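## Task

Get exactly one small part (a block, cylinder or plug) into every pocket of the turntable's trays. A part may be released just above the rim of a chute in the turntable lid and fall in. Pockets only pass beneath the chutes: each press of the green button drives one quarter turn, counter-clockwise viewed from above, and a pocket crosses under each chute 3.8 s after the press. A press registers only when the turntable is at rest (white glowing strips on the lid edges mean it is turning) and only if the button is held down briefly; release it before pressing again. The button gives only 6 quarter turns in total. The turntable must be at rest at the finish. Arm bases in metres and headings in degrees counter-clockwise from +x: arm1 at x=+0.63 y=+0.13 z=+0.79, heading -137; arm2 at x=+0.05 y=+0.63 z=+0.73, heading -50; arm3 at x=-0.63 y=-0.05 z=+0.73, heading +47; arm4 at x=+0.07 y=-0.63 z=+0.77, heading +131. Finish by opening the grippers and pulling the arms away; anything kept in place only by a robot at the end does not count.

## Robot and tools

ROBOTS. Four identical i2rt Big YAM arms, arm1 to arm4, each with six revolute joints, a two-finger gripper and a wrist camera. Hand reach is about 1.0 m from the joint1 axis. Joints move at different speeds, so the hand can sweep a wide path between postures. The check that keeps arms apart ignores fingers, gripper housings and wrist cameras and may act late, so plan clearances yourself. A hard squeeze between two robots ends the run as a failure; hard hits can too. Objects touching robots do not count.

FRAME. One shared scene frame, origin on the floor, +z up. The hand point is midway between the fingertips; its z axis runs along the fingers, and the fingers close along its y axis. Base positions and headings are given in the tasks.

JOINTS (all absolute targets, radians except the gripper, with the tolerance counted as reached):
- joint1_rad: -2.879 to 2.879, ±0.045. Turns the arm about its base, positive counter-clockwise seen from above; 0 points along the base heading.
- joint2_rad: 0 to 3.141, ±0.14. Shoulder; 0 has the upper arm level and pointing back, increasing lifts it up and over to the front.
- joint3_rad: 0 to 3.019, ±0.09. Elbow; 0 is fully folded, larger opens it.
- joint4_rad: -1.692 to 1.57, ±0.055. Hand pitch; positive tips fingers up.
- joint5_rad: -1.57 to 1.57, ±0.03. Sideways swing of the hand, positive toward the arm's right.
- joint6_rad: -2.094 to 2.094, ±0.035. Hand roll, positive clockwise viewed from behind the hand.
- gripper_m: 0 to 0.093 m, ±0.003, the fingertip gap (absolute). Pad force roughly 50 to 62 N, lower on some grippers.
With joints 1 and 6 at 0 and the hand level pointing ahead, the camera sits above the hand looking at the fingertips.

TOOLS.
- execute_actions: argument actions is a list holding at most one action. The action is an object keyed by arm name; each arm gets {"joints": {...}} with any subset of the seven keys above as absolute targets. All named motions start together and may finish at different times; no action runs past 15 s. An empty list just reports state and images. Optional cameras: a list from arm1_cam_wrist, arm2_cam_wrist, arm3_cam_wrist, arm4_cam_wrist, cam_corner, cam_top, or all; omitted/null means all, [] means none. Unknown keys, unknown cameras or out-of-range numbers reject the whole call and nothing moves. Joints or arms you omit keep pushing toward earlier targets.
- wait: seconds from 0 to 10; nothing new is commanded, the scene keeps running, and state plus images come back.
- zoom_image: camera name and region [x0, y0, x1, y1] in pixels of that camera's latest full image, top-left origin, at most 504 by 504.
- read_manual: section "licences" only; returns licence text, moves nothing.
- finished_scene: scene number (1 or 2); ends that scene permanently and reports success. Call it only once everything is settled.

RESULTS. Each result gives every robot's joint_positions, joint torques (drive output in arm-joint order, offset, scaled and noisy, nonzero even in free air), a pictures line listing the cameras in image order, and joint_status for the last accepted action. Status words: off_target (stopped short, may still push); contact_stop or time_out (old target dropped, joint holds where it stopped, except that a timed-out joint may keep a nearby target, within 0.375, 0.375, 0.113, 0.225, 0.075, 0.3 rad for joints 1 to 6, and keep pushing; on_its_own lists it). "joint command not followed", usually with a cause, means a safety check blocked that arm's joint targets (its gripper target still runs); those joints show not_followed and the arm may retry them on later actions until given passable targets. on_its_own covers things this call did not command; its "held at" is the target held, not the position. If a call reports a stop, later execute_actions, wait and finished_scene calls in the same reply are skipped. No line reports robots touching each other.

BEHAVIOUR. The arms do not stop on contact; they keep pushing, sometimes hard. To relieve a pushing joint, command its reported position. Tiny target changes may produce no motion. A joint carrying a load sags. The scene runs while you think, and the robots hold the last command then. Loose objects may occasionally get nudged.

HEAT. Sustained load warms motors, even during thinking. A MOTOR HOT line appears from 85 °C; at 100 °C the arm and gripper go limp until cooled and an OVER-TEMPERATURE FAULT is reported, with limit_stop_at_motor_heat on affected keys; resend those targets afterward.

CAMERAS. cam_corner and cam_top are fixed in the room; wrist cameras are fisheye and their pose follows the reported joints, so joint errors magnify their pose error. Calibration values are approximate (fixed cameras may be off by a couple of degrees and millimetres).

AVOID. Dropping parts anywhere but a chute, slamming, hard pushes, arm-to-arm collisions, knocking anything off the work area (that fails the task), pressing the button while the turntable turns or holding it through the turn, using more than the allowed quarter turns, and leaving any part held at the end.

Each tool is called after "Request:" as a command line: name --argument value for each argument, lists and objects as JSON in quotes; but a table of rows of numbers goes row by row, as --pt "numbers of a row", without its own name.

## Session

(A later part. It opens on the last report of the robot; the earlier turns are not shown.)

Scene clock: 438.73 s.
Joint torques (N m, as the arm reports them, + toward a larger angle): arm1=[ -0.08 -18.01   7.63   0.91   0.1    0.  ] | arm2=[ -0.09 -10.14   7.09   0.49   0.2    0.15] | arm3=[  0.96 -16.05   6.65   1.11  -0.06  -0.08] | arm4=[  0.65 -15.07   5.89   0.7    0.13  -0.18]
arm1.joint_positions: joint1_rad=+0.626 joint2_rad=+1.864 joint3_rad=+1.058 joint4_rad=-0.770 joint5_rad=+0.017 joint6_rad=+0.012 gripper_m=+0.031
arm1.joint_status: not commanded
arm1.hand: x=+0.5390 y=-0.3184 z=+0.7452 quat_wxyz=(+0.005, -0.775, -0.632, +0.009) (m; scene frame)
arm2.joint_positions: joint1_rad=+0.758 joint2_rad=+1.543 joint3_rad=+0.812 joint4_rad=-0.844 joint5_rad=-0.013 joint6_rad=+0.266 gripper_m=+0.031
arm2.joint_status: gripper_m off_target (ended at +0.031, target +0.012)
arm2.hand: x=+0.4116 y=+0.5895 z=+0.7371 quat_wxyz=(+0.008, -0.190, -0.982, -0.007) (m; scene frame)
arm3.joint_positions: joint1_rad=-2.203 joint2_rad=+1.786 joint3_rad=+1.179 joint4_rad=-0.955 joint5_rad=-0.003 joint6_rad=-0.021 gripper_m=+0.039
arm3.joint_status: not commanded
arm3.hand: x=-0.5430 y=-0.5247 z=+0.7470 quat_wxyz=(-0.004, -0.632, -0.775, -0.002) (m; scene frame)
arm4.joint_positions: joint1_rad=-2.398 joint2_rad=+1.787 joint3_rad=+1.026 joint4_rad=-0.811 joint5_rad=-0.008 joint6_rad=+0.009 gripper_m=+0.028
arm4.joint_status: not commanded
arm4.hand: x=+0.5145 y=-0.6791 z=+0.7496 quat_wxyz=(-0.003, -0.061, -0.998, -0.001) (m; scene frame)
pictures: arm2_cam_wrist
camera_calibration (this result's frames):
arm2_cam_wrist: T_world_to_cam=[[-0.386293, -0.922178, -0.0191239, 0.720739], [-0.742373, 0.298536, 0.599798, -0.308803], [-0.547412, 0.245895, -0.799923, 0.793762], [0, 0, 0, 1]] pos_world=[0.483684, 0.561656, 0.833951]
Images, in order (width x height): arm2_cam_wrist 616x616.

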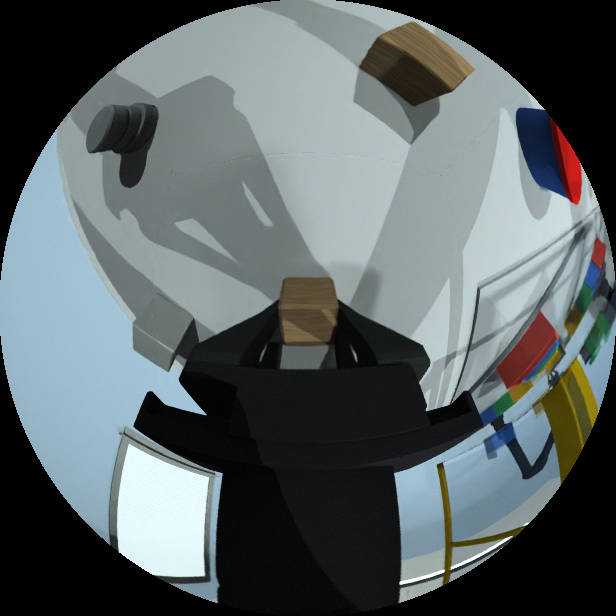

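Request:
execute_actions --actions '[{"arm1":{"joints":{"joint2_rad":1.0,"joint3_rad":1.1,"joint4_rad":-1.65}},"arm2":{"joints":{"joint2_rad":0.7,"joint3_rad":0.85,"joint4_rad":-1.68,"joint6_rad":0}},"arm3":{"joints":{"joint2_rad":0.9,"joint3_rad":1.04,"joint4_rad":-1.65}},"arm4":{"joints":{"joint2_rad":0.9,"joint3_rad":1.0,"joint4_rad":-1.65}}}]' --cameras '[]'

Request:
execute_actions --actions '[{"arm1":{"joints":{"joint1_rad":-0.503,"joint6_rad":0.235}},"arm2":{"joints":{"joint1_rad":-0.921,"joint6_rad":-0.225}},"arm3":{"joints":{"joint1_rad":-0.702,"joint6_rad":0.1}},"arm4":{"joints":{"joint1_rad":-0.593,"joint6_rad":0.15}}}]' --cameras '[]'

Request:
execute_actions --actions '[{"arm1":{"joints":{"joint2_rad":1.496,"joint3_rad":1.36,"joint4_rad":-1.4}},"arm2":{"joints":{"joint2_rad":1.25,"joint3_rad":1.29,"joint4_rad":-1.57}},"arm3":{"joints":{"joint2_rad":1.43,"joint3_rad":1.42,"joint4_rad":-1.2}},"arm4":{"joints":{"joint2_rad":1.3,"joint3_rad":1.3,"joint4_rad":-1.55}}}]' --cameras '[]'

Request:
execute_actions --actions '[{"arm1":{"joints":{"joint2_rad":1.5,"joint3_rad":1.197,"joint4_rad":-1.236}},"arm2":{"joints":{"joint3_rad":1.095,"joint4_rad":-1.41}},"arm3":{"joints":{"joint2_rad":1.435,"joint3_rad":1.287,"joint4_rad":-1.09}},"arm4":{"joints":{"joint2_rad":1.515,"joint3_rad":1.415,"joint4_rad":-1.41}}}]' --cameras '["arm1_cam_wrist","arm2_cam_wrist","arm3_cam_wrist","arm4_cam_wrist"]'

Scene clock: 457.03 s.
Joint torques (N m, as the arm reports them, + toward a larger angle): arm1=[-0.15 -3.6  12.08 -0.3   0.1  -0.01] | arm2=[ 0.06 -1.97 12.92 -0.13  0.18 -0.19] | arm3=[ 0.64 -2.82  8.88  0.19 -0.1  -0.09] | arm4=[ 0.53 -3.33  8.31 -0.3   0.13 -0.19]
arm1.joint_positions: joint1_rad=+0.626 joint2_rad=+0.995 joint3_rad=+1.064 joint4_rad=-1.637 joint5_rad=+0.017 joint6_rad=+0.012 gripper_m=+0.031
arm1.joint_status: all done
arm1.hand: x=+0.5796 y=-0.1131 z=+1.0561 quat_wxyz=(+0.003, -0.775, -0.631, +0.012) (m; scene frame)
arm2.joint_positions: joint1_rad=+0.758 joint2_rad=+0.703 joint3_rad=+0.812 joint4_rad=-1.668 joint5_rad=-0.013 joint6_rad=+0.014 gripper_m=+0.031
arm2.joint_status: all done
joint sent to its limit — the command would take arm2.joint4_rad past its lower limit, so that joint was sent only as far as its limit.
arm2.hand: x=+0.2120 y=+0.6126 z=+0.9522 quat_wxyz=(-0.001, -0.065, -0.998, -0.007) (m; scene frame)
arm3.joint_positions: joint1_rad=-2.203 joint2_rad=+0.897 joint3_rad=+1.027 joint4_rad=-1.639 joint5_rad=-0.003 joint6_rad=-0.021 gripper_m=+0.039
arm3.joint_status: all done
arm3.hand: x=-0.5892 y=-0.2777 z=+0.9989 quat_wxyz=(-0.024, -0.632, -0.774, +0.016) (m; scene frame)
arm4.joint_positions: joint1_rad=-2.398 joint2_rad=+0.898 joint3_rad=+0.993 joint4_rad=-1.638 joint5_rad=-0.008 joint6_rad=+0.009 gripper_m=+0.028
arm4.joint_status: all done
arm4.hand: x=+0.2948 y=-0.6528 z=+1.0313 quat_wxyz=(-0.017, -0.061, -0.998, +0.000) (m; scene frame)
pictures: none
No camera images: the call's "cameras" was empty. Leave "cameras" out to get every camera's image.

Scene clock: 458.93 s.
Joint torques (N m, as the arm reports them, + toward a larger angle): arm1=[-1.48 -4.23 12.13 -0.34  0.13  0.23] | arm2=[ 0.06 -1.58 12.9  -0.08  0.14 -0.21] | arm3=[ 2.12 -3.05  8.93  0.14  0.02  0.08] | arm4=[ 0.75 -3.85  8.16 -0.45  0.14  0.01]
arm1.joint_positions: joint1_rad=-0.494 joint2_rad=+0.997 joint3_rad=+1.064 joint4_rad=-1.637 joint5_rad=+0.017 joint6_rad=+0.222 gripper_m=+0.031
arm1.joint_status: all done
arm1.hand: x=+0.3844 y=+0.0740 z=+1.0545 quat_wxyz=(+0.002, -1.000, -0.018, +0.005) (m; scene frame)
arm2.joint_positions: joint1_rad=-0.915 joint2_rad=+0.703 joint3_rad=+0.812 joint4_rad=-1.668 joint5_rad=-0.012 joint6_rad=-0.211 gripper_m=+0.031
arm2.joint_status: all done
arm2.hand: x=+0.0204 y=+0.4735 z=+0.9538 quat_wxyz=(-0.004, -0.710, -0.704, +0.004) (m; scene frame)
arm3.joint_positions: joint1_rad=-0.710 joint2_rad=+0.899 joint3_rad=+1.027 joint4_rad=-1.639 joint5_rad=-0.004 joint6_rad=+0.091 gripper_m=+0.039
arm3.joint_status: all done
arm3.hand: x=-0.3994 y=-0.0248 z=+1.0005 quat_wxyz=(-0.031, +0.006, -0.999, -0.008) (m; scene frame)
arm4.joint_positions: joint1_rad=-0.596 joint2_rad=+0.898 joint3_rad=+0.993 joint4_rad=-1.638 joint5_rad=-0.008 joint6_rad=+0.140 gripper_m=+0.028
arm4.joint_status: all done
arm4.hand: x=+0.0421 y=-0.4040 z=+1.0284 quat_wxyz=(-0.005, +0.700, -0.714, -0.010) (m; scene frame)
pictures: none
No camera images: the call's "cameras" was empty. Leave "cameras" out to get every camera's image.

Scene clock: 460.37 s.
Joint torques (N m, as the arm reports them, + toward a larger angle): arm1=[ -1.34 -15.57  11.99   0.64   0.12   0.23] | arm2=[-0.01 -8.61 14.76  0.23  0.13 -0.21] | arm3=[  1.87 -13.57  12.08   1.93  -0.01   0.08] | arm4=[  0.9  -10.74  11.71   0.29   0.15   0.03]
arm1.joint_positions: joint1_rad=-0.494 joint2_rad=+1.517 joint3_rad=+1.326 joint4_rad=-1.410 joint5_rad=+0.017 joint6_rad=+0.222 gripper_m=+0.031
arm1.joint_status: all done
arm1.hand: x=+0.2077 y=+0.0265 z=+0.9848 quat_wxyz=(+0.006, -1.000, -0.018, -0.010) (m; scene frame)
arm2.joint_positions: joint1_rad=-0.915 joint2_rad=+1.253 joint3_rad=+1.233 joint4_rad=-1.573 joint5_rad=-0.012 joint6_rad=-0.211 gripper_m=+0.031
arm2.joint_status: all done
arm2.hand: x=-0.0195 y=+0.2930 z=+0.9887 quat_wxyz=(+0.006, -0.710, -0.704, -0.010) (m; scene frame)
arm3.joint_positions: joint1_rad=-0.710 joint2_rad=+1.443 joint3_rad=+1.368 joint4_rad=-1.217 joint5_rad=-0.004 joint6_rad=+0.091 gripper_m=+0.039
arm3.joint_status: all done
arm3.hand: x=-0.1442 y=+0.0017 z=+0.9785 quat_wxyz=(-0.139, +0.006, -0.990, -0.018) (m; scene frame)
arm4.joint_positions: joint1_rad=-0.596 joint2_rad=+1.315 joint3_rad=+1.242 joint4_rad=-1.556 joint5_rad=-0.008 joint6_rad=+0.140 gripper_m=+0.028
arm4.joint_status: all done
arm4.hand: x=+0.0264 y=-0.2729 z=+1.0088 quat_wxyz=(+0.021, +0.699, -0.714, +0.025) (m; scene frame)
pictures: none
No camera images: the call's "cameras" was empty. Leave "cameras" out to get every camera's image.

Scene clock: 461.43 s.
Joint torques (N m, as the arm reports them, + toward a larger angle): arm1=[ -1.38 -14.33  10.27   0.92   0.13   0.23] | arm2=[ 0.14 -8.06  9.57  0.56  0.12 -0.2 ] | arm3=[  1.75 -13.57   8.82   2.01  -0.01   0.09] | arm4=[  0.47 -14.63  10.58   0.51   0.15   0.02]
arm1.joint_positions: joint1_rad=-0.494 joint2_rad=+1.510 joint3_rad=+1.179 joint4_rad=-1.252 joint5_rad=+0.017 joint6_rad=+0.222 gripper_m=+0.031
arm1.joint_status: all done
arm1.hand: x=+0.2191 y=+0.0290 z=+0.9334 quat_wxyz=(+0.004, -1.000, -0.018, -0.001) (m; scene frame)
arm2.joint_positions: joint1_rad=-0.915 joint2_rad=+1.252 joint3_rad=+1.094 joint4_rad=-1.420 joint5_rad=-0.012 joint6_rad=-0.211 gripper_m=+0.031
arm2.joint_status: all done
arm2.hand: x=-0.0198 y=+0.2941 z=+0.9362 quat_wxyz=(+0.001, -0.710, -0.704, -0.003) (m; scene frame)
arm3.joint_positions: joint1_rad=-0.710 joint2_rad=+1.440 joint3_rad=+1.278 joint4_rad=-1.109 joint5_rad=-0.004 joint6_rad=+0.091 gripper_m=+0.039
arm3.joint_status: all done
arm3.hand: x=-0.1441 y=+0.0018 z=+0.9478 quat_wxyz=(-0.151, +0.006, -0.988, -0.019) (m; scene frame)
arm4.joint_positions: joint1_rad=-0.596 joint2_rad=+1.537 joint3_rad=+1.372 joint4_rad=-1.421 joint5_rad=-0.008 joint6_rad=+0.140 gripper_m=+0.028
arm4.joint_status: all done
arm4.hand: x=+0.0157 y=-0.1820 z=+0.9701 quat_wxyz=(+0.008, +0.700, -0.714, +0.007) (m; scene frame)
pictures: arm1_cam_wrist, arm2_cam_wrist, arm3_cam_wrist, arm4_cam_wrist
camera_calibration (this result's frames):
arm1_cam_wrist: T_world_to_cam=[[-0.0250272, 0.999389, 0.0244144, -0.0512195], [0.802919, 0.0055457, 0.596062, -0.730312], [0.595562, 0.0345205, -0.802567, 0.739522], [0, 0, 0, 1]] pos_world=[0.144669, 0.0297096, 1.03008]
arm2_cam_wrist: T_world_to_cam=[[-0.999692, 0.0216123, -0.0122368, -0.0106876], [0.0102147, 0.806893, 0.59061, -0.786307], [0.0226382, 0.590303, -0.806865, 0.706038], [0, 0, 0, 1]] pos_world=[-0.0186358, 0.21792, 1.03395]
arm3_cam_wrist: T_world_to_cam=[[0.016197, -0.999591, -0.0235757, 0.0269438], [-0.947399, -0.0228806, 0.319235, -0.432215], [-0.319644, 0.0171649, -0.947382, 0.979336], [0, 0, 0, 1]] pos_world=[-0.0968781, 0.00023327, 1.06642]
arm4_cam_wrist: T_world_to_cam=[[0.999396, -0.032757, 0.0116201, -0.0374756], [-0.0330719, -0.79339, 0.607815, -0.728966], [-0.0106909, -0.607832, -0.793994, 0.782883], [0, 0, 0, 1]] pos_world=[0.0217144, -0.103721, 1.06512]
Images, in order (width x height): arm1_cam_wrist 616x616, arm2_cam_wrist 616x616, arm3_cam_wrist 616x616, arm4_cam_wrist 616x616.

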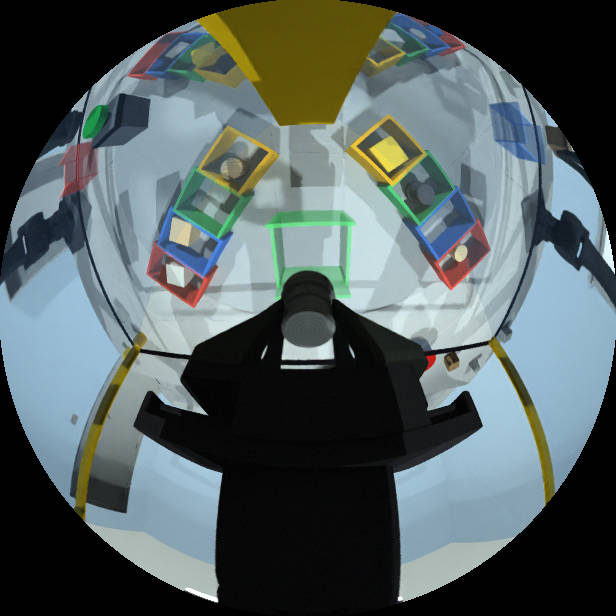

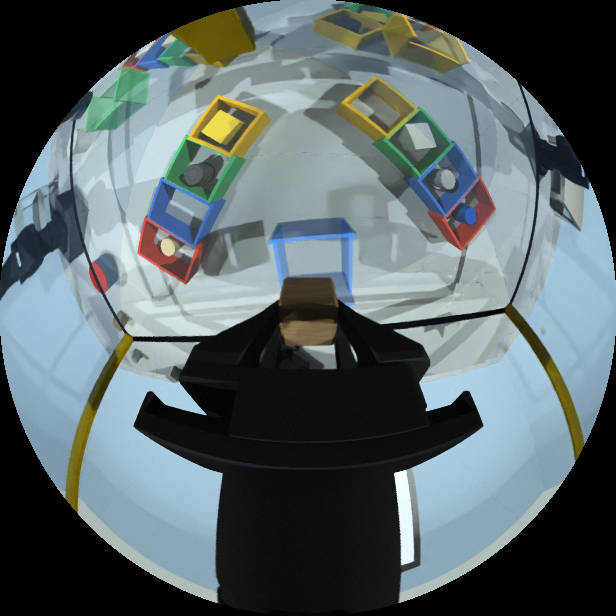

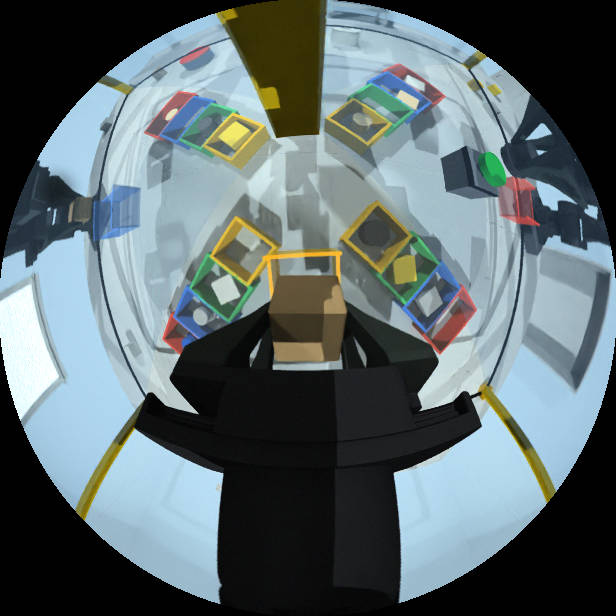

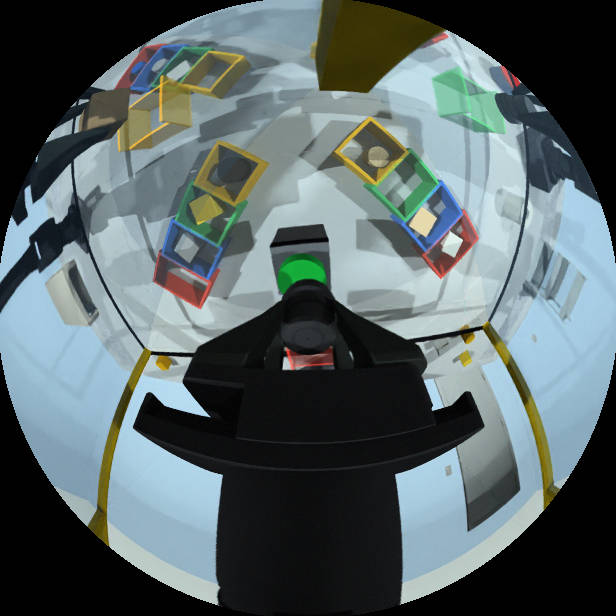

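Request:
execute_actions --actions '[{"arm4":{"joints":{"joint2_rad":1.55,"joint3_rad":1.278,"joint4_rad":-1.28}}}]' --cameras '["cam_top"]'

Request:
execute_actions --actions '[{"arm4":{"joints":{"joint2_rad":1.36,"joint4_rad":-1.45}}}]' --cameras '[]'

Request:
execute_actions --actions '[{"arm4":{"joints":{"joint1_rad":-0.548,"joint2_rad":1.175,"joint3_rad":0.945,"joint4_rad":-1.325,"joint6_rad":0.175}}}]' --cameras '[]'

Request:
wait --seconds 0.77

Request:
execute_actions --actions '[{"arm1":{"joints":{"gripper_m":0.09}},"arm2":{"joints":{"gripper_m":0.09}},"arm3":{"joints":{"gripper_m":0.09}},"arm4":{"joints":{"gripper_m":0.09}}}]' --cameras '[]'

Request:
execute_actions --actions '[{"arm1":{"joints":{"joint2_rad":0.8,"joint3_rad":1.1,"joint4_rad":-1.6}},"arm2":{"joints":{"joint2_rad":0.8,"joint3_rad":1.1,"joint4_rad":-1.6}},"arm3":{"joints":{"joint2_rad":0.8,"joint3_rad":1.14,"joint4_rad":-1.6}},"arm4":{"joints":{"joint2_rad":0.8,"joint3_rad":1.0,"joint4_rad":-1.6}}}]' --cameras '[]'

Request:
wait --seconds 4

Scene clock: 473.43 s.
Joint torques (N m, as the arm reports them, + toward a larger angle): arm1=[ -1.32 -14.18  10.32   0.92   0.12   0.23] | arm2=[ 0.01 -8.37  9.58  0.51  0.14 -0.2 ] | arm3=[  2.55 -13.25   8.81   1.93   0.02   0.11] | arm4=[  0.64 -11.09   6.34   0.89   0.12   0.01]
arm1.joint_positions: joint1_rad=-0.494 joint2_rad=+1.510 joint3_rad=+1.179 joint4_rad=-1.252 joint5_rad=+0.017 joint6_rad=+0.222 gripper_m=+0.031
arm1.joint_status: not commanded
arm1.hand: x=+0.2191 y=+0.0290 z=+0.9334 quat_wxyz=(+0.004, -1.000, -0.018, -0.001) (m; scene frame)
arm2.joint_positions: joint1_rad=-0.915 joint2_rad=+1.252 joint3_rad=+1.094 joint4_rad=-1.420 joint5_rad=-0.012 joint6_rad=-0.211 gripper_m=+0.031
arm2.joint_status: not commanded
arm2.hand: x=-0.0198 y=+0.2941 z=+0.9362 quat_wxyz=(+0.001, -0.710, -0.704, -0.003) (m; scene frame)
arm3.joint_positions: joint1_rad=-0.710 joint2_rad=+1.440 joint3_rad=+1.278 joint4_rad=-1.109 joint5_rad=-0.004 joint6_rad=+0.091 gripper_m=+0.039
arm3.joint_status: not commanded
arm3.hand: x=-0.1441 y=+0.0018 z=+0.9478 quat_wxyz=(-0.151, +0.006, -0.988, -0.019) (m; scene frame)
arm4.joint_positions: joint1_rad=-0.596 joint2_rad=+1.536 joint3_rad=+1.295 joint4_rad=-1.298 joint5_rad=-0.008 joint6_rad=+0.140 gripper_m=+0.028
arm4.joint_status: all done
arm4.hand: x=+0.0152 y=-0.1771 z=+0.9416 quat_wxyz=(-0.006, +0.700, -0.714, -0.011) (m; scene frame)
pictures: cam_top
Images, in order (width x height): cam_top 896x504.

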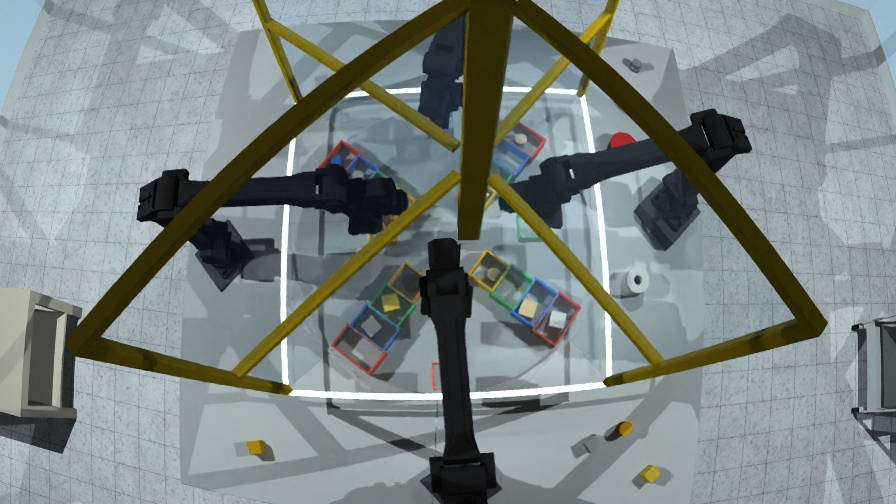

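Scene clock: 474.53 s.
Joint torques (N m, as the arm reports them, + toward a larger angle): arm1=[ -1.35 -14.26  10.3    0.92   0.12   0.23] | arm2=[ 0.09 -8.46  9.59  0.54  0.13 -0.2 ] | arm3=[  2.19 -12.91   8.8    2.02   0.     0.08] | arm4=[ 0.85 -9.91  8.02 -0.4   0.09  0.04]
arm1.joint_positions: joint1_rad=-0.494 joint2_rad=+1.510 joint3_rad=+1.179 joint4_rad=-1.252 joint5_rad=+0.017 joint6_rad=+0.222 gripper_m=+0.031
arm1.joint_status: not commanded
arm1.hand: x=+0.2191 y=+0.0290 z=+0.9334 quat_wxyz=(+0.004, -1.000, -0.018, -0.001) (m; scene frame)
arm2.joint_positions: joint1_rad=-0.915 joint2_rad=+1.252 joint3_rad=+1.094 joint4_rad=-1.420 joint5_rad=-0.012 joint6_rad=-0.211 gripper_m=+0.031
arm2.joint_status: not commanded
arm2.hand: x=-0.0198 y=+0.2941 z=+0.9362 quat_wxyz=(+0.001, -0.710, -0.704, -0.003) (m; scene frame)
arm3.joint_positions: joint1_rad=-0.710 joint2_rad=+1.440 joint3_rad=+1.278 joint4_rad=-1.109 joint5_rad=-0.004 joint6_rad=+0.091 gripper_m=+0.039
arm3.joint_status: not commanded
arm3.hand: x=-0.1441 y=+0.0018 z=+0.9478 quat_wxyz=(-0.151, +0.006, -0.988, -0.019) (m; scene frame)
arm4.joint_positions: joint1_rad=-0.596 joint2_rad=+1.357 joint3_rad=+1.272 joint4_rad=-1.439 joint5_rad=-0.008 joint6_rad=+0.140 gripper_m=+0.028
arm4.joint_status: all done
arm4.hand: x=+0.0215 y=-0.2316 z=+1.0046 quat_wxyz=(-0.011, +0.700, -0.714, -0.017) (m; scene frame)
pictures: none
No camera images: the call's "cameras" was empty. Leave "cameras" out to get every camera's image.

Scene clock: 475.67 s.
Joint torques (N m, as the arm reports them, + toward a larger angle): arm1=[ -1.36 -14.24  10.28   0.92   0.13   0.22] | arm2=[-0.17 -8.32  9.58  0.58  0.13 -0.21] | arm3=[  2.12 -12.87   8.76   1.89   0.     0.1 ] | arm4=[ 0.82 -6.93  7.87  0.69  0.12  0.01]
arm1.joint_positions: joint1_rad=-0.494 joint2_rad=+1.510 joint3_rad=+1.179 joint4_rad=-1.252 joint5_rad=+0.017 joint6_rad=+0.222 gripper_m=+0.031
arm1.joint_status: not commanded
arm1.hand: x=+0.2191 y=+0.0290 z=+0.9334 quat_wxyz=(+0.004, -1.000, -0.018, -0.001) (m; scene frame)
arm2.joint_positions: joint1_rad=-0.915 joint2_rad=+1.252 joint3_rad=+1.094 joint4_rad=-1.420 joint5_rad=-0.012 joint6_rad=-0.211 gripper_m=+0.031
arm2.joint_status: not commanded
arm2.hand: x=-0.0198 y=+0.2941 z=+0.9362 quat_wxyz=(+0.001, -0.710, -0.704, -0.003) (m; scene frame)
arm3.joint_positions: joint1_rad=-0.710 joint2_rad=+1.440 joint3_rad=+1.278 joint4_rad=-1.109 joint5_rad=-0.004 joint6_rad=+0.091 gripper_m=+0.039
arm3.joint_status: not commanded
arm3.hand: x=-0.1441 y=+0.0018 z=+0.9478 quat_wxyz=(-0.151, +0.006, -0.988, -0.019) (m; scene frame)
arm4.joint_positions: joint1_rad=-0.548 joint2_rad=+1.176 joint3_rad=+0.939 joint4_rad=-1.340 joint5_rad=-0.008 joint6_rad=+0.165 gripper_m=+0.028
arm4.joint_status: all done
arm4.hand: x=+0.0181 y=-0.3249 z=+0.9388 quat_wxyz=(+0.005, +0.708, -0.706, +0.004) (m; scene frame)
pictures: none
No camera images: the call's "cameras" was empty. Leave "cameras" out to get every camera's image.

Scene clock: 476.47 s.
Joint torques (N m, as the arm reports them, + toward a larger angle): arm1=[ -1.32 -14.23  10.28   0.92   0.12   0.23] | arm2=[ 0.05 -8.52  9.55  0.54  0.14 -0.2 ] | arm3=[  2.49 -12.93   8.89   1.92   0.01   0.07] | arm4=[ 0.75 -7.55  7.98  0.67  0.11  0.02]
arm1.joint_positions: joint1_rad=-0.494 joint2_rad=+1.510 joint3_rad=+1.179 joint4_rad=-1.252 joint5_rad=+0.017 joint6_rad=+0.222 gripper_m=+0.031
arm1.joint_status: not commanded
arm1.hand: x=+0.2191 y=+0.0290 z=+0.9334 quat_wxyz=(+0.004, -1.000, -0.018, -0.001) (m; scene frame)
arm2.joint_positions: joint1_rad=-0.915 joint2_rad=+1.252 joint3_rad=+1.094 joint4_rad=-1.420 joint5_rad=-0.012 joint6_rad=-0.211 gripper_m=+0.031
arm2.joint_status: not commanded
arm2.hand: x=-0.0198 y=+0.2941 z=+0.9362 quat_wxyz=(+0.001, -0.710, -0.704, -0.003) (m; scene frame)
arm3.joint_positions: joint1_rad=-0.710 joint2_rad=+1.440 joint3_rad=+1.278 joint4_rad=-1.109 joint5_rad=-0.004 joint6_rad=+0.091 gripper_m=+0.039
arm3.joint_status: not commanded
arm3.hand: x=-0.1441 y=+0.0018 z=+0.9478 quat_wxyz=(-0.151, +0.006, -0.988, -0.019) (m; scene frame)
arm4.joint_positions: joint1_rad=-0.548 joint2_rad=+1.176 joint3_rad=+0.939 joint4_rad=-1.340 joint5_rad=-0.008 joint6_rad=+0.165 gripper_m=+0.028
arm4.joint_status: all done
arm4.hand: x=+0.0181 y=-0.3249 z=+0.9388 quat_wxyz=(+0.005, +0.708, -0.706, +0.004) (m; scene frame)
wait: 0.80 s; at rest by 0.27 s
pictures: arm1_cam_wrist, arm2_cam_wrist, arm3_cam_wrist, arm4_cam_wrist, cam_corner, cam_top
camera_calibration (this result's frames):
arm1_cam_wrist: T_world_to_cam=[[-0.0250272, 0.999389, 0.0244144, -0.0512195], [0.802919, 0.0055457, 0.596062, -0.730312], [0.595562, 0.0345205, -0.802567, 0.739522], [0, 0, 0, 1]] pos_world=[0.144669, 0.0297096, 1.03008]
arm2_cam_wrist: T_world_to_cam=[[-0.999692, 0.0216123, -0.0122368, -0.0106876], [0.0102147, 0.806893, 0.59061, -0.786307], [0.0226382, 0.590303, -0.806865, 0.706038], [0, 0, 0, 1]] pos_world=[-0.0186358, 0.21792, 1.03395]
arm3_cam_wrist: T_world_to_cam=[[0.016197, -0.999591, -0.0235757, 0.0269438], [-0.947399, -0.0228806, 0.319235, -0.432215], [-0.319644, 0.0171649, -0.947382, 0.979336], [0, 0, 0, 1]] pos_world=[-0.0968781, 0.00023327, 1.06642]
arm4_cam_wrist: T_world_to_cam=[[0.999901, -0.00954453, 0.010321, -0.0354298], [-0.0138321, -0.799012, 0.601155, -0.819092], [0.00250885, -0.601239, -0.799065, 0.67784], [0, 0, 0, 1]] pos_world=[0.0223959, -0.24726, 1.03441]
Images, in order (width x height): arm1_cam_wrist 616x616, arm2_cam_wrist 616x616, arm3_cam_wrist 616x616, arm4_cam_wrist 616x616, cam_corner 896x504, cam_top 896x504.

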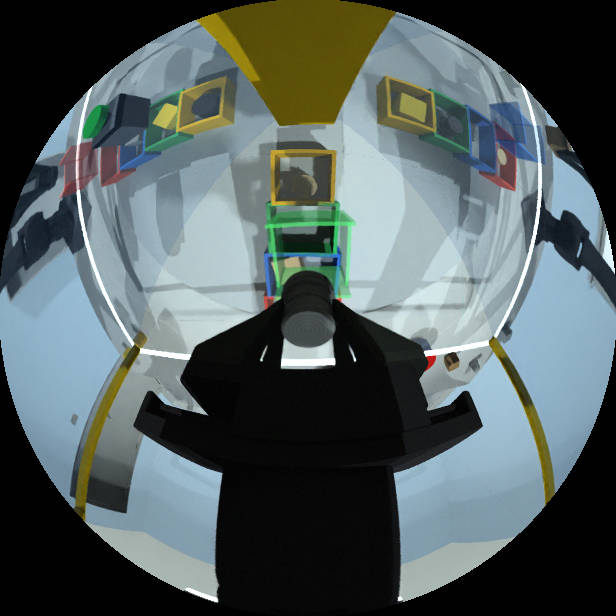

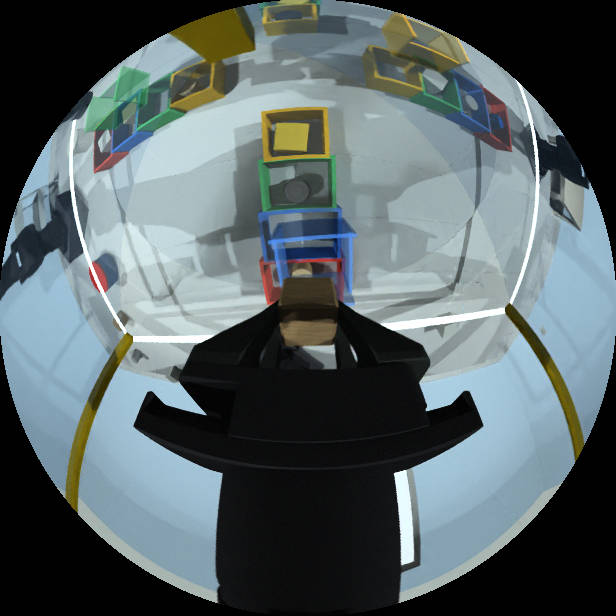

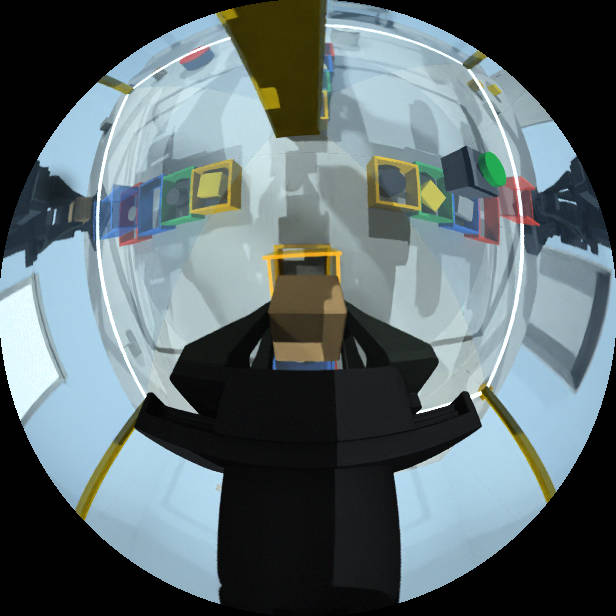

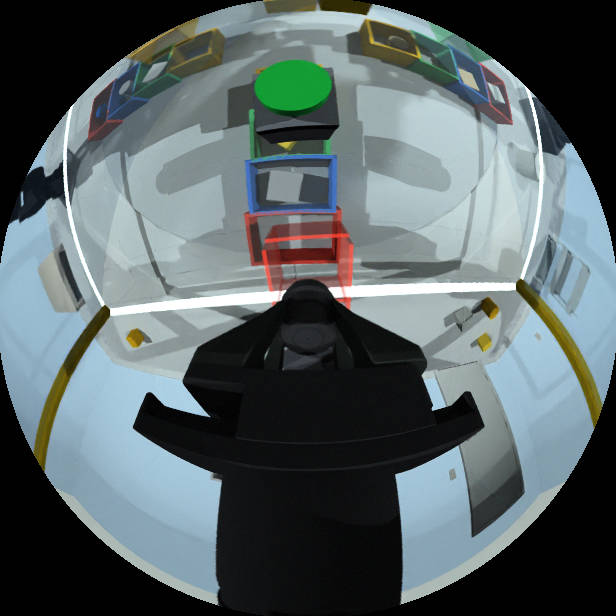

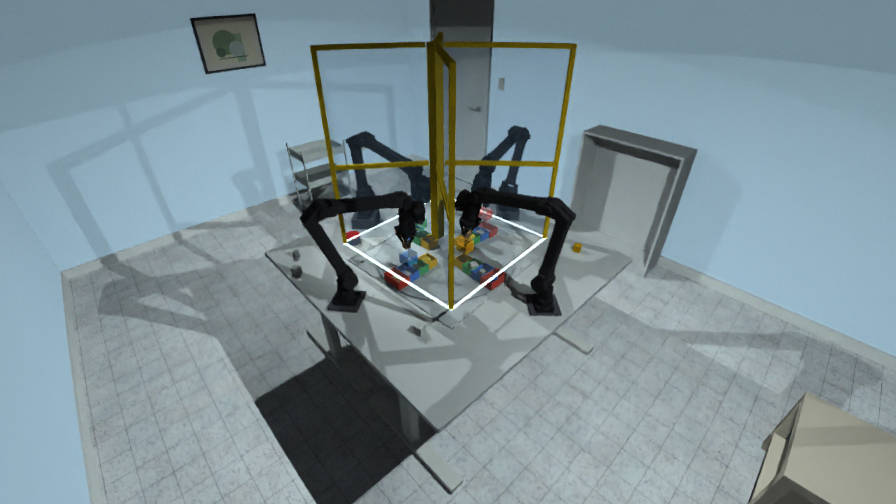

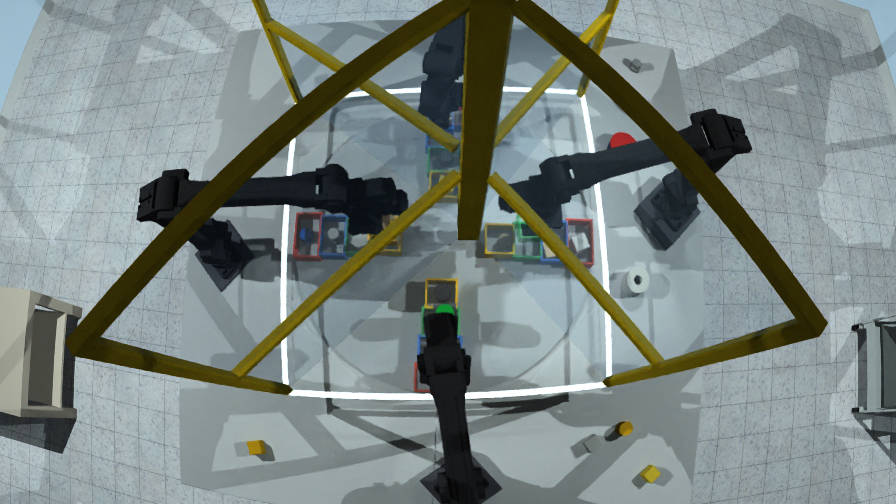

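Scene clock: 477.13 s.
Joint torques (N m, as the arm reports them, + toward a larger angle): arm1=[ -1.31 -14.45  10.22   0.92   0.12   0.23] | arm2=[-0.04 -8.4   9.61  0.47  0.14 -0.2 ] | arm3=[  1.85 -12.54   8.94   2.02   0.     0.09] | arm4=[ 0.69 -7.41  7.96  0.56  0.12  0.02]
arm1.joint_positions: joint1_rad=-0.494 joint2_rad=+1.510 joint3_rad=+1.179 joint4_rad=-1.252 joint5_rad=+0.017 joint6_rad=+0.223 gripper_m=+0.090
arm1.joint_status: all done
arm1.hand: x=+0.2191 y=+0.0290 z=+0.9334 quat_wxyz=(+0.004, -1.000, -0.018, -0.001) (m; scene frame)
arm2.joint_positions: joint1_rad=-0.915 joint2_rad=+1.252 joint3_rad=+1.094 joint4_rad=-1.420 joint5_rad=-0.012 joint6_rad=-0.212 gripper_m=+0.090
arm2.joint_status: all done
arm2.hand: x=-0.0198 y=+0.2941 z=+0.9362 quat_wxyz=(+0.001, -0.710, -0.704, -0.003) (m; scene frame)
arm3.joint_positions: joint1_rad=-0.710 joint2_rad=+1.440 joint3_rad=+1.278 joint4_rad=-1.109 joint5_rad=-0.004 joint6_rad=+0.092 gripper_m=+0.090
arm3.joint_status: all done
arm3.hand: x=-0.1441 y=+0.0018 z=+0.9478 quat_wxyz=(-0.151, +0.005, -0.988, -0.019) (m; scene frame)
arm4.joint_positions: joint1_rad=-0.548 joint2_rad=+1.176 joint3_rad=+0.939 joint4_rad=-1.340 joint5_rad=-0.008 joint6_rad=+0.165 gripper_m=+0.090
arm4.joint_status: all done
arm4.hand: x=+0.0181 y=-0.3249 z=+0.9388 quat_wxyz=(+0.005, +0.708, -0.706, +0.004) (m; scene frame)
pictures: none
No camera images: the call's "cameras" was empty. Leave "cameras" out to get every camera's image.

Scene clock: 478.60 s.
Joint torques (N m, as the arm reports them, + toward a larger angle): arm1=[-1.49 -0.6  10.79  0.32  0.13  0.22] | arm2=[ 0.07 -1.6  10.13  0.5   0.13 -0.19] | arm3=[ 2.33 -2.09  8.83  0.69  0.02  0.09] | arm4=[ 0.7  -1.7  11.72  0.01  0.14  0.02]
arm1.joint_positions: joint1_rad=-0.494 joint2_rad=+0.792 joint3_rad=+1.083 joint4_rad=-1.589 joint5_rad=+0.017 joint6_rad=+0.223 gripper_m=+0.090
arm1.joint_status: all done
arm1.hand: x=+0.4024 y=+0.0793 z=+1.1097 quat_wxyz=(-0.030, -0.990, -0.016, +0.136) (m; scene frame)
arm2.joint_positions: joint1_rad=-0.915 joint2_rad=+0.787 joint3_rad=+1.094 joint4_rad=-1.596 joint5_rad=-0.012 joint6_rad=-0.212 gripper_m=+0.090
arm2.joint_status: all done
arm2.hand: x=+0.0050 y=+0.3994 z=+1.0568 quat_wxyz=(-0.076, -0.702, -0.698, +0.118) (m; scene frame)
arm3.joint_positions: joint1_rad=-0.710 joint2_rad=+0.797 joint3_rad=+1.129 joint4_rad=-1.589 joint5_rad=-0.004 joint6_rad=+0.092 gripper_m=+0.090
arm3.joint_status: all done
arm3.hand: x=-0.3897 y=-0.0241 z=+1.0677 quat_wxyz=(-0.157, +0.005, -0.987, -0.020) (m; scene frame)
arm4.joint_positions: joint1_rad=-0.548 joint2_rad=+0.794 joint3_rad=+0.945 joint4_rad=-1.590 joint5_rad=-0.008 joint6_rad=+0.165 gripper_m=+0.090
arm4.joint_status: all done
arm4.hand: x=+0.0332 y=-0.4168 z=+1.0307 quat_wxyz=(-0.035, +0.707, -0.705, -0.052) (m; scene frame)
pictures: none
No camera images: the call's "cameras" was empty. Leave "cameras" out to get every camera's image.

Scene clock: 482.60 s.
Joint torques (N m, as the arm reports them, + toward a larger angle): arm1=[-1.45 -0.51 10.72  0.31  0.12  0.22] | arm2=[ 0.07 -1.59 10.2   0.48  0.15 -0.19] | arm3=[ 2.23 -1.23  8.77  0.63  0.01  0.11] | arm4=[ 0.42 -2.23 11.85 -0.03  0.14 -0.01]
arm1.joint_positions: joint1_rad=-0.494 joint2_rad=+0.792 joint3_rad=+1.083 joint4_rad=-1.589 joint5_rad=+0.017 joint6_rad=+0.223 gripper_m=+0.090
arm1.joint_status: all done
arm1.hand: x=+0.4024 y=+0.0793 z=+1.1097 quat_wxyz=(-0.030, -0.990, -0.016, +0.136) (m; scene frame)
arm2.joint_positions: joint1_rad=-0.915 joint2_rad=+0.787 joint3_rad=+1.094 joint4_rad=-1.596 joint5_rad=-0.012 joint6_rad=-0.212 gripper_m=+0.090
arm2.joint_status: all done
arm2.hand: x=+0.0050 y=+0.3994 z=+1.0568 quat_wxyz=(-0.076, -0.702, -0.698, +0.118) (m; scene frame)
arm3.joint_positions: joint1_rad=-0.710 joint2_rad=+0.797 joint3_rad=+1.129 joint4_rad=-1.589 joint5_rad=-0.004 joint6_rad=+0.092 gripper_m=+0.090
arm3.joint_status: all done
arm3.hand: x=-0.3897 y=-0.0241 z=+1.0677 quat_wxyz=(-0.157, +0.005, -0.987, -0.020) (m; scene frame)
arm4.joint_positions: joint1_rad=-0.548 joint2_rad=+0.794 joint3_rad=+0.945 joint4_rad=-1.590 joint5_rad=-0.008 joint6_rad=+0.165 gripper_m=+0.090
arm4.joint_status: all done
arm4.hand: x=+0.0332 y=-0.4168 z=+1.0307 quat_wxyz=(-0.035, +0.707, -0.705, -0.052) (m; scene frame)
wait: 4.00 s; at rest by 0.27 s
pictures: arm1_cam_wrist, arm2_cam_wrist, arm3_cam_wrist, arm4_cam_wrist, cam_corner, cam_top
camera_calibration (this result's frames):
arm1_cam_wrist: T_world_to_cam=[[-0.0242349, 0.998826, -0.041947, -0.0278585], [0.934406, 0.037548, 0.354226, -0.769985], [0.355385, -0.0306109, -0.934219, 1.01803], [0, 0, 0, 1]] pos_world=[0.357012, 0.0878999, 1.22264]
arm2_cam_wrist: T_world_to_cam=[[-0.998739, 0.0227233, 0.0447622, -0.0473669], [0.036668, 0.939221, 0.34135, -0.732339], [-0.034285, 0.34256, -0.93887, 0.979353], [0, 0, 0, 1]] pos_world=[0.0131233, 0.353417, 1.17159]
arm3_cam_wrist: T_world_to_cam=[[0.0161032, -0.99956, -0.024911, 0.00924014], [-0.951793, -0.0229568, 0.305881, -0.691217], [-0.306318, 0.0187845, -0.951744, 1.02476], [0, 0, 0, 1]] pos_world=[-0.344142, -0.0258816, 1.18697]
arm4_cam_wrist: T_world_to_cam=[[0.999862, -0.00908061, -0.01392, -0.0272196], [-0.00113382, -0.872863, 0.487965, -0.862062], [-0.0165813, -0.487882, -0.872752, 0.819818], [0, 0, 0, 1]] pos_world=[0.0398321, -0.352735, 1.13578]
Images, in order (width x height): arm1_cam_wrist 616x616, arm2_cam_wrist 616x616, arm3_cam_wrist 616x616, arm4_cam_wrist 616x616, cam_corner 896x504, cam_top 896x504.

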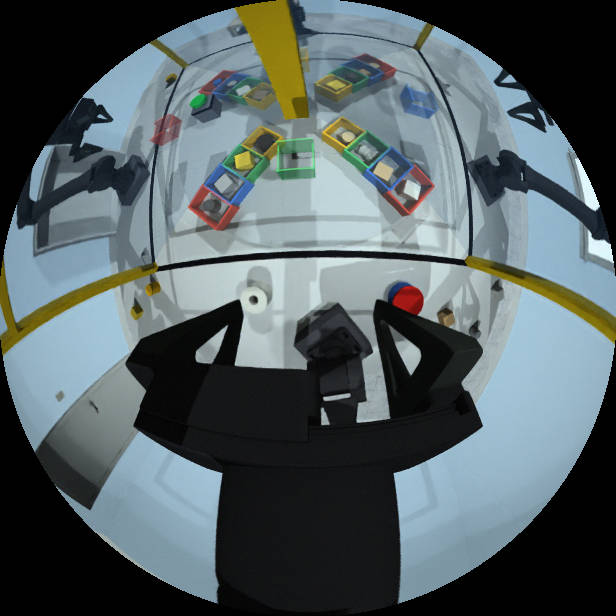

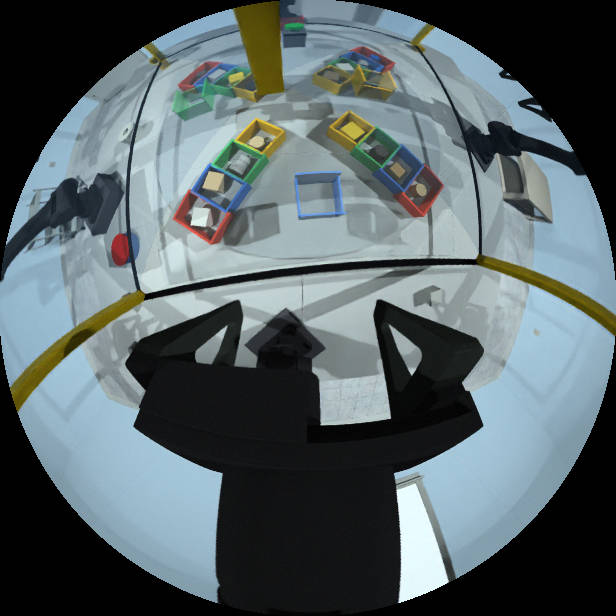

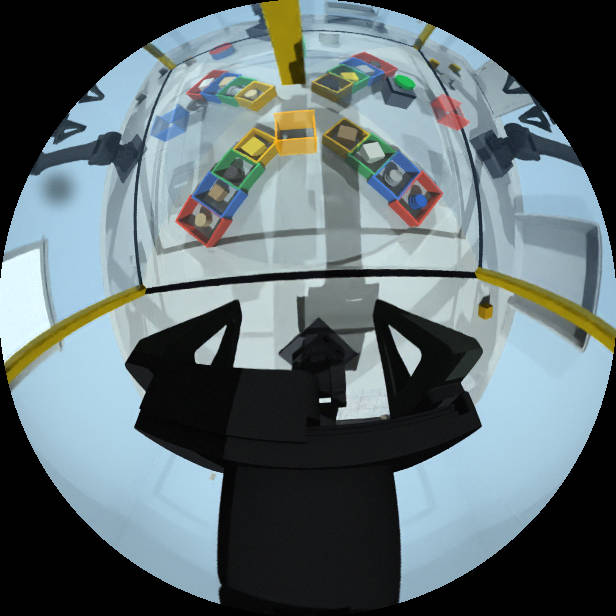

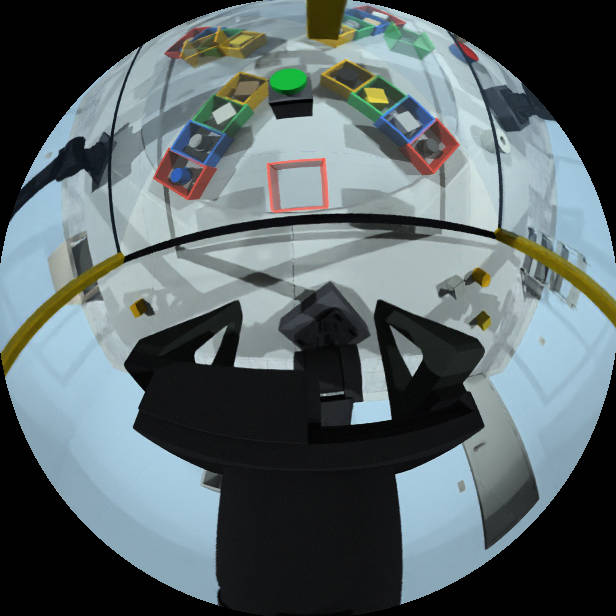

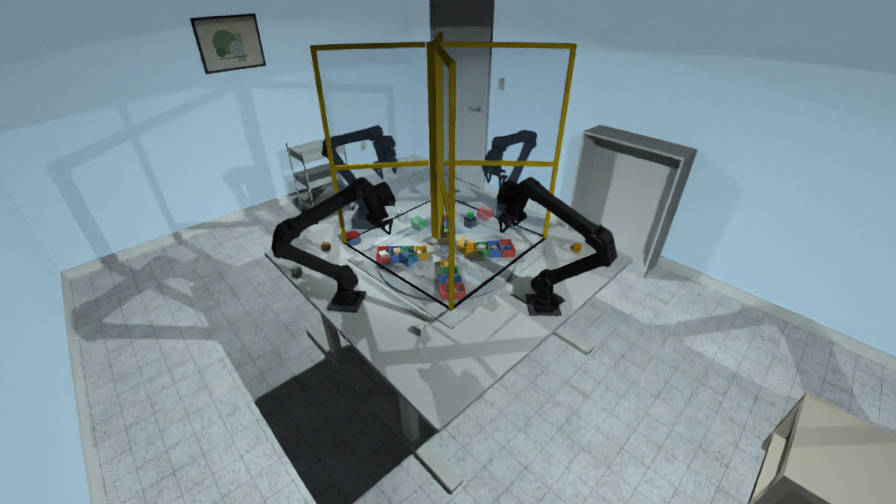

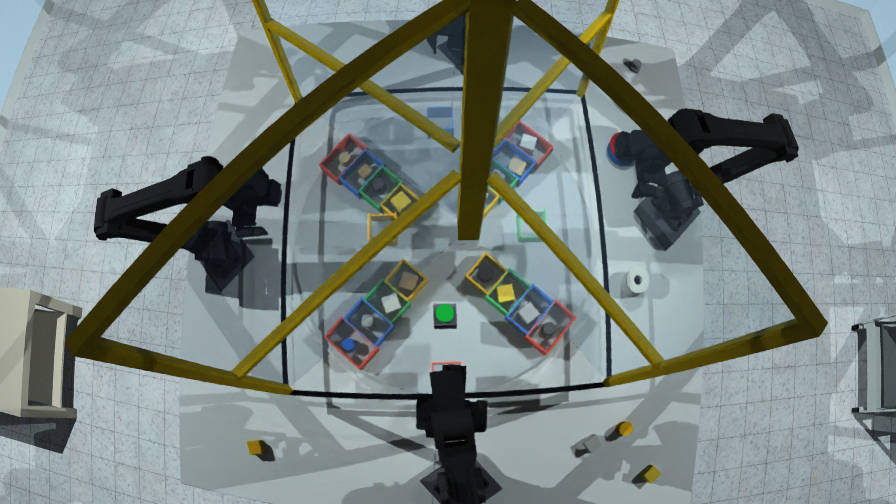

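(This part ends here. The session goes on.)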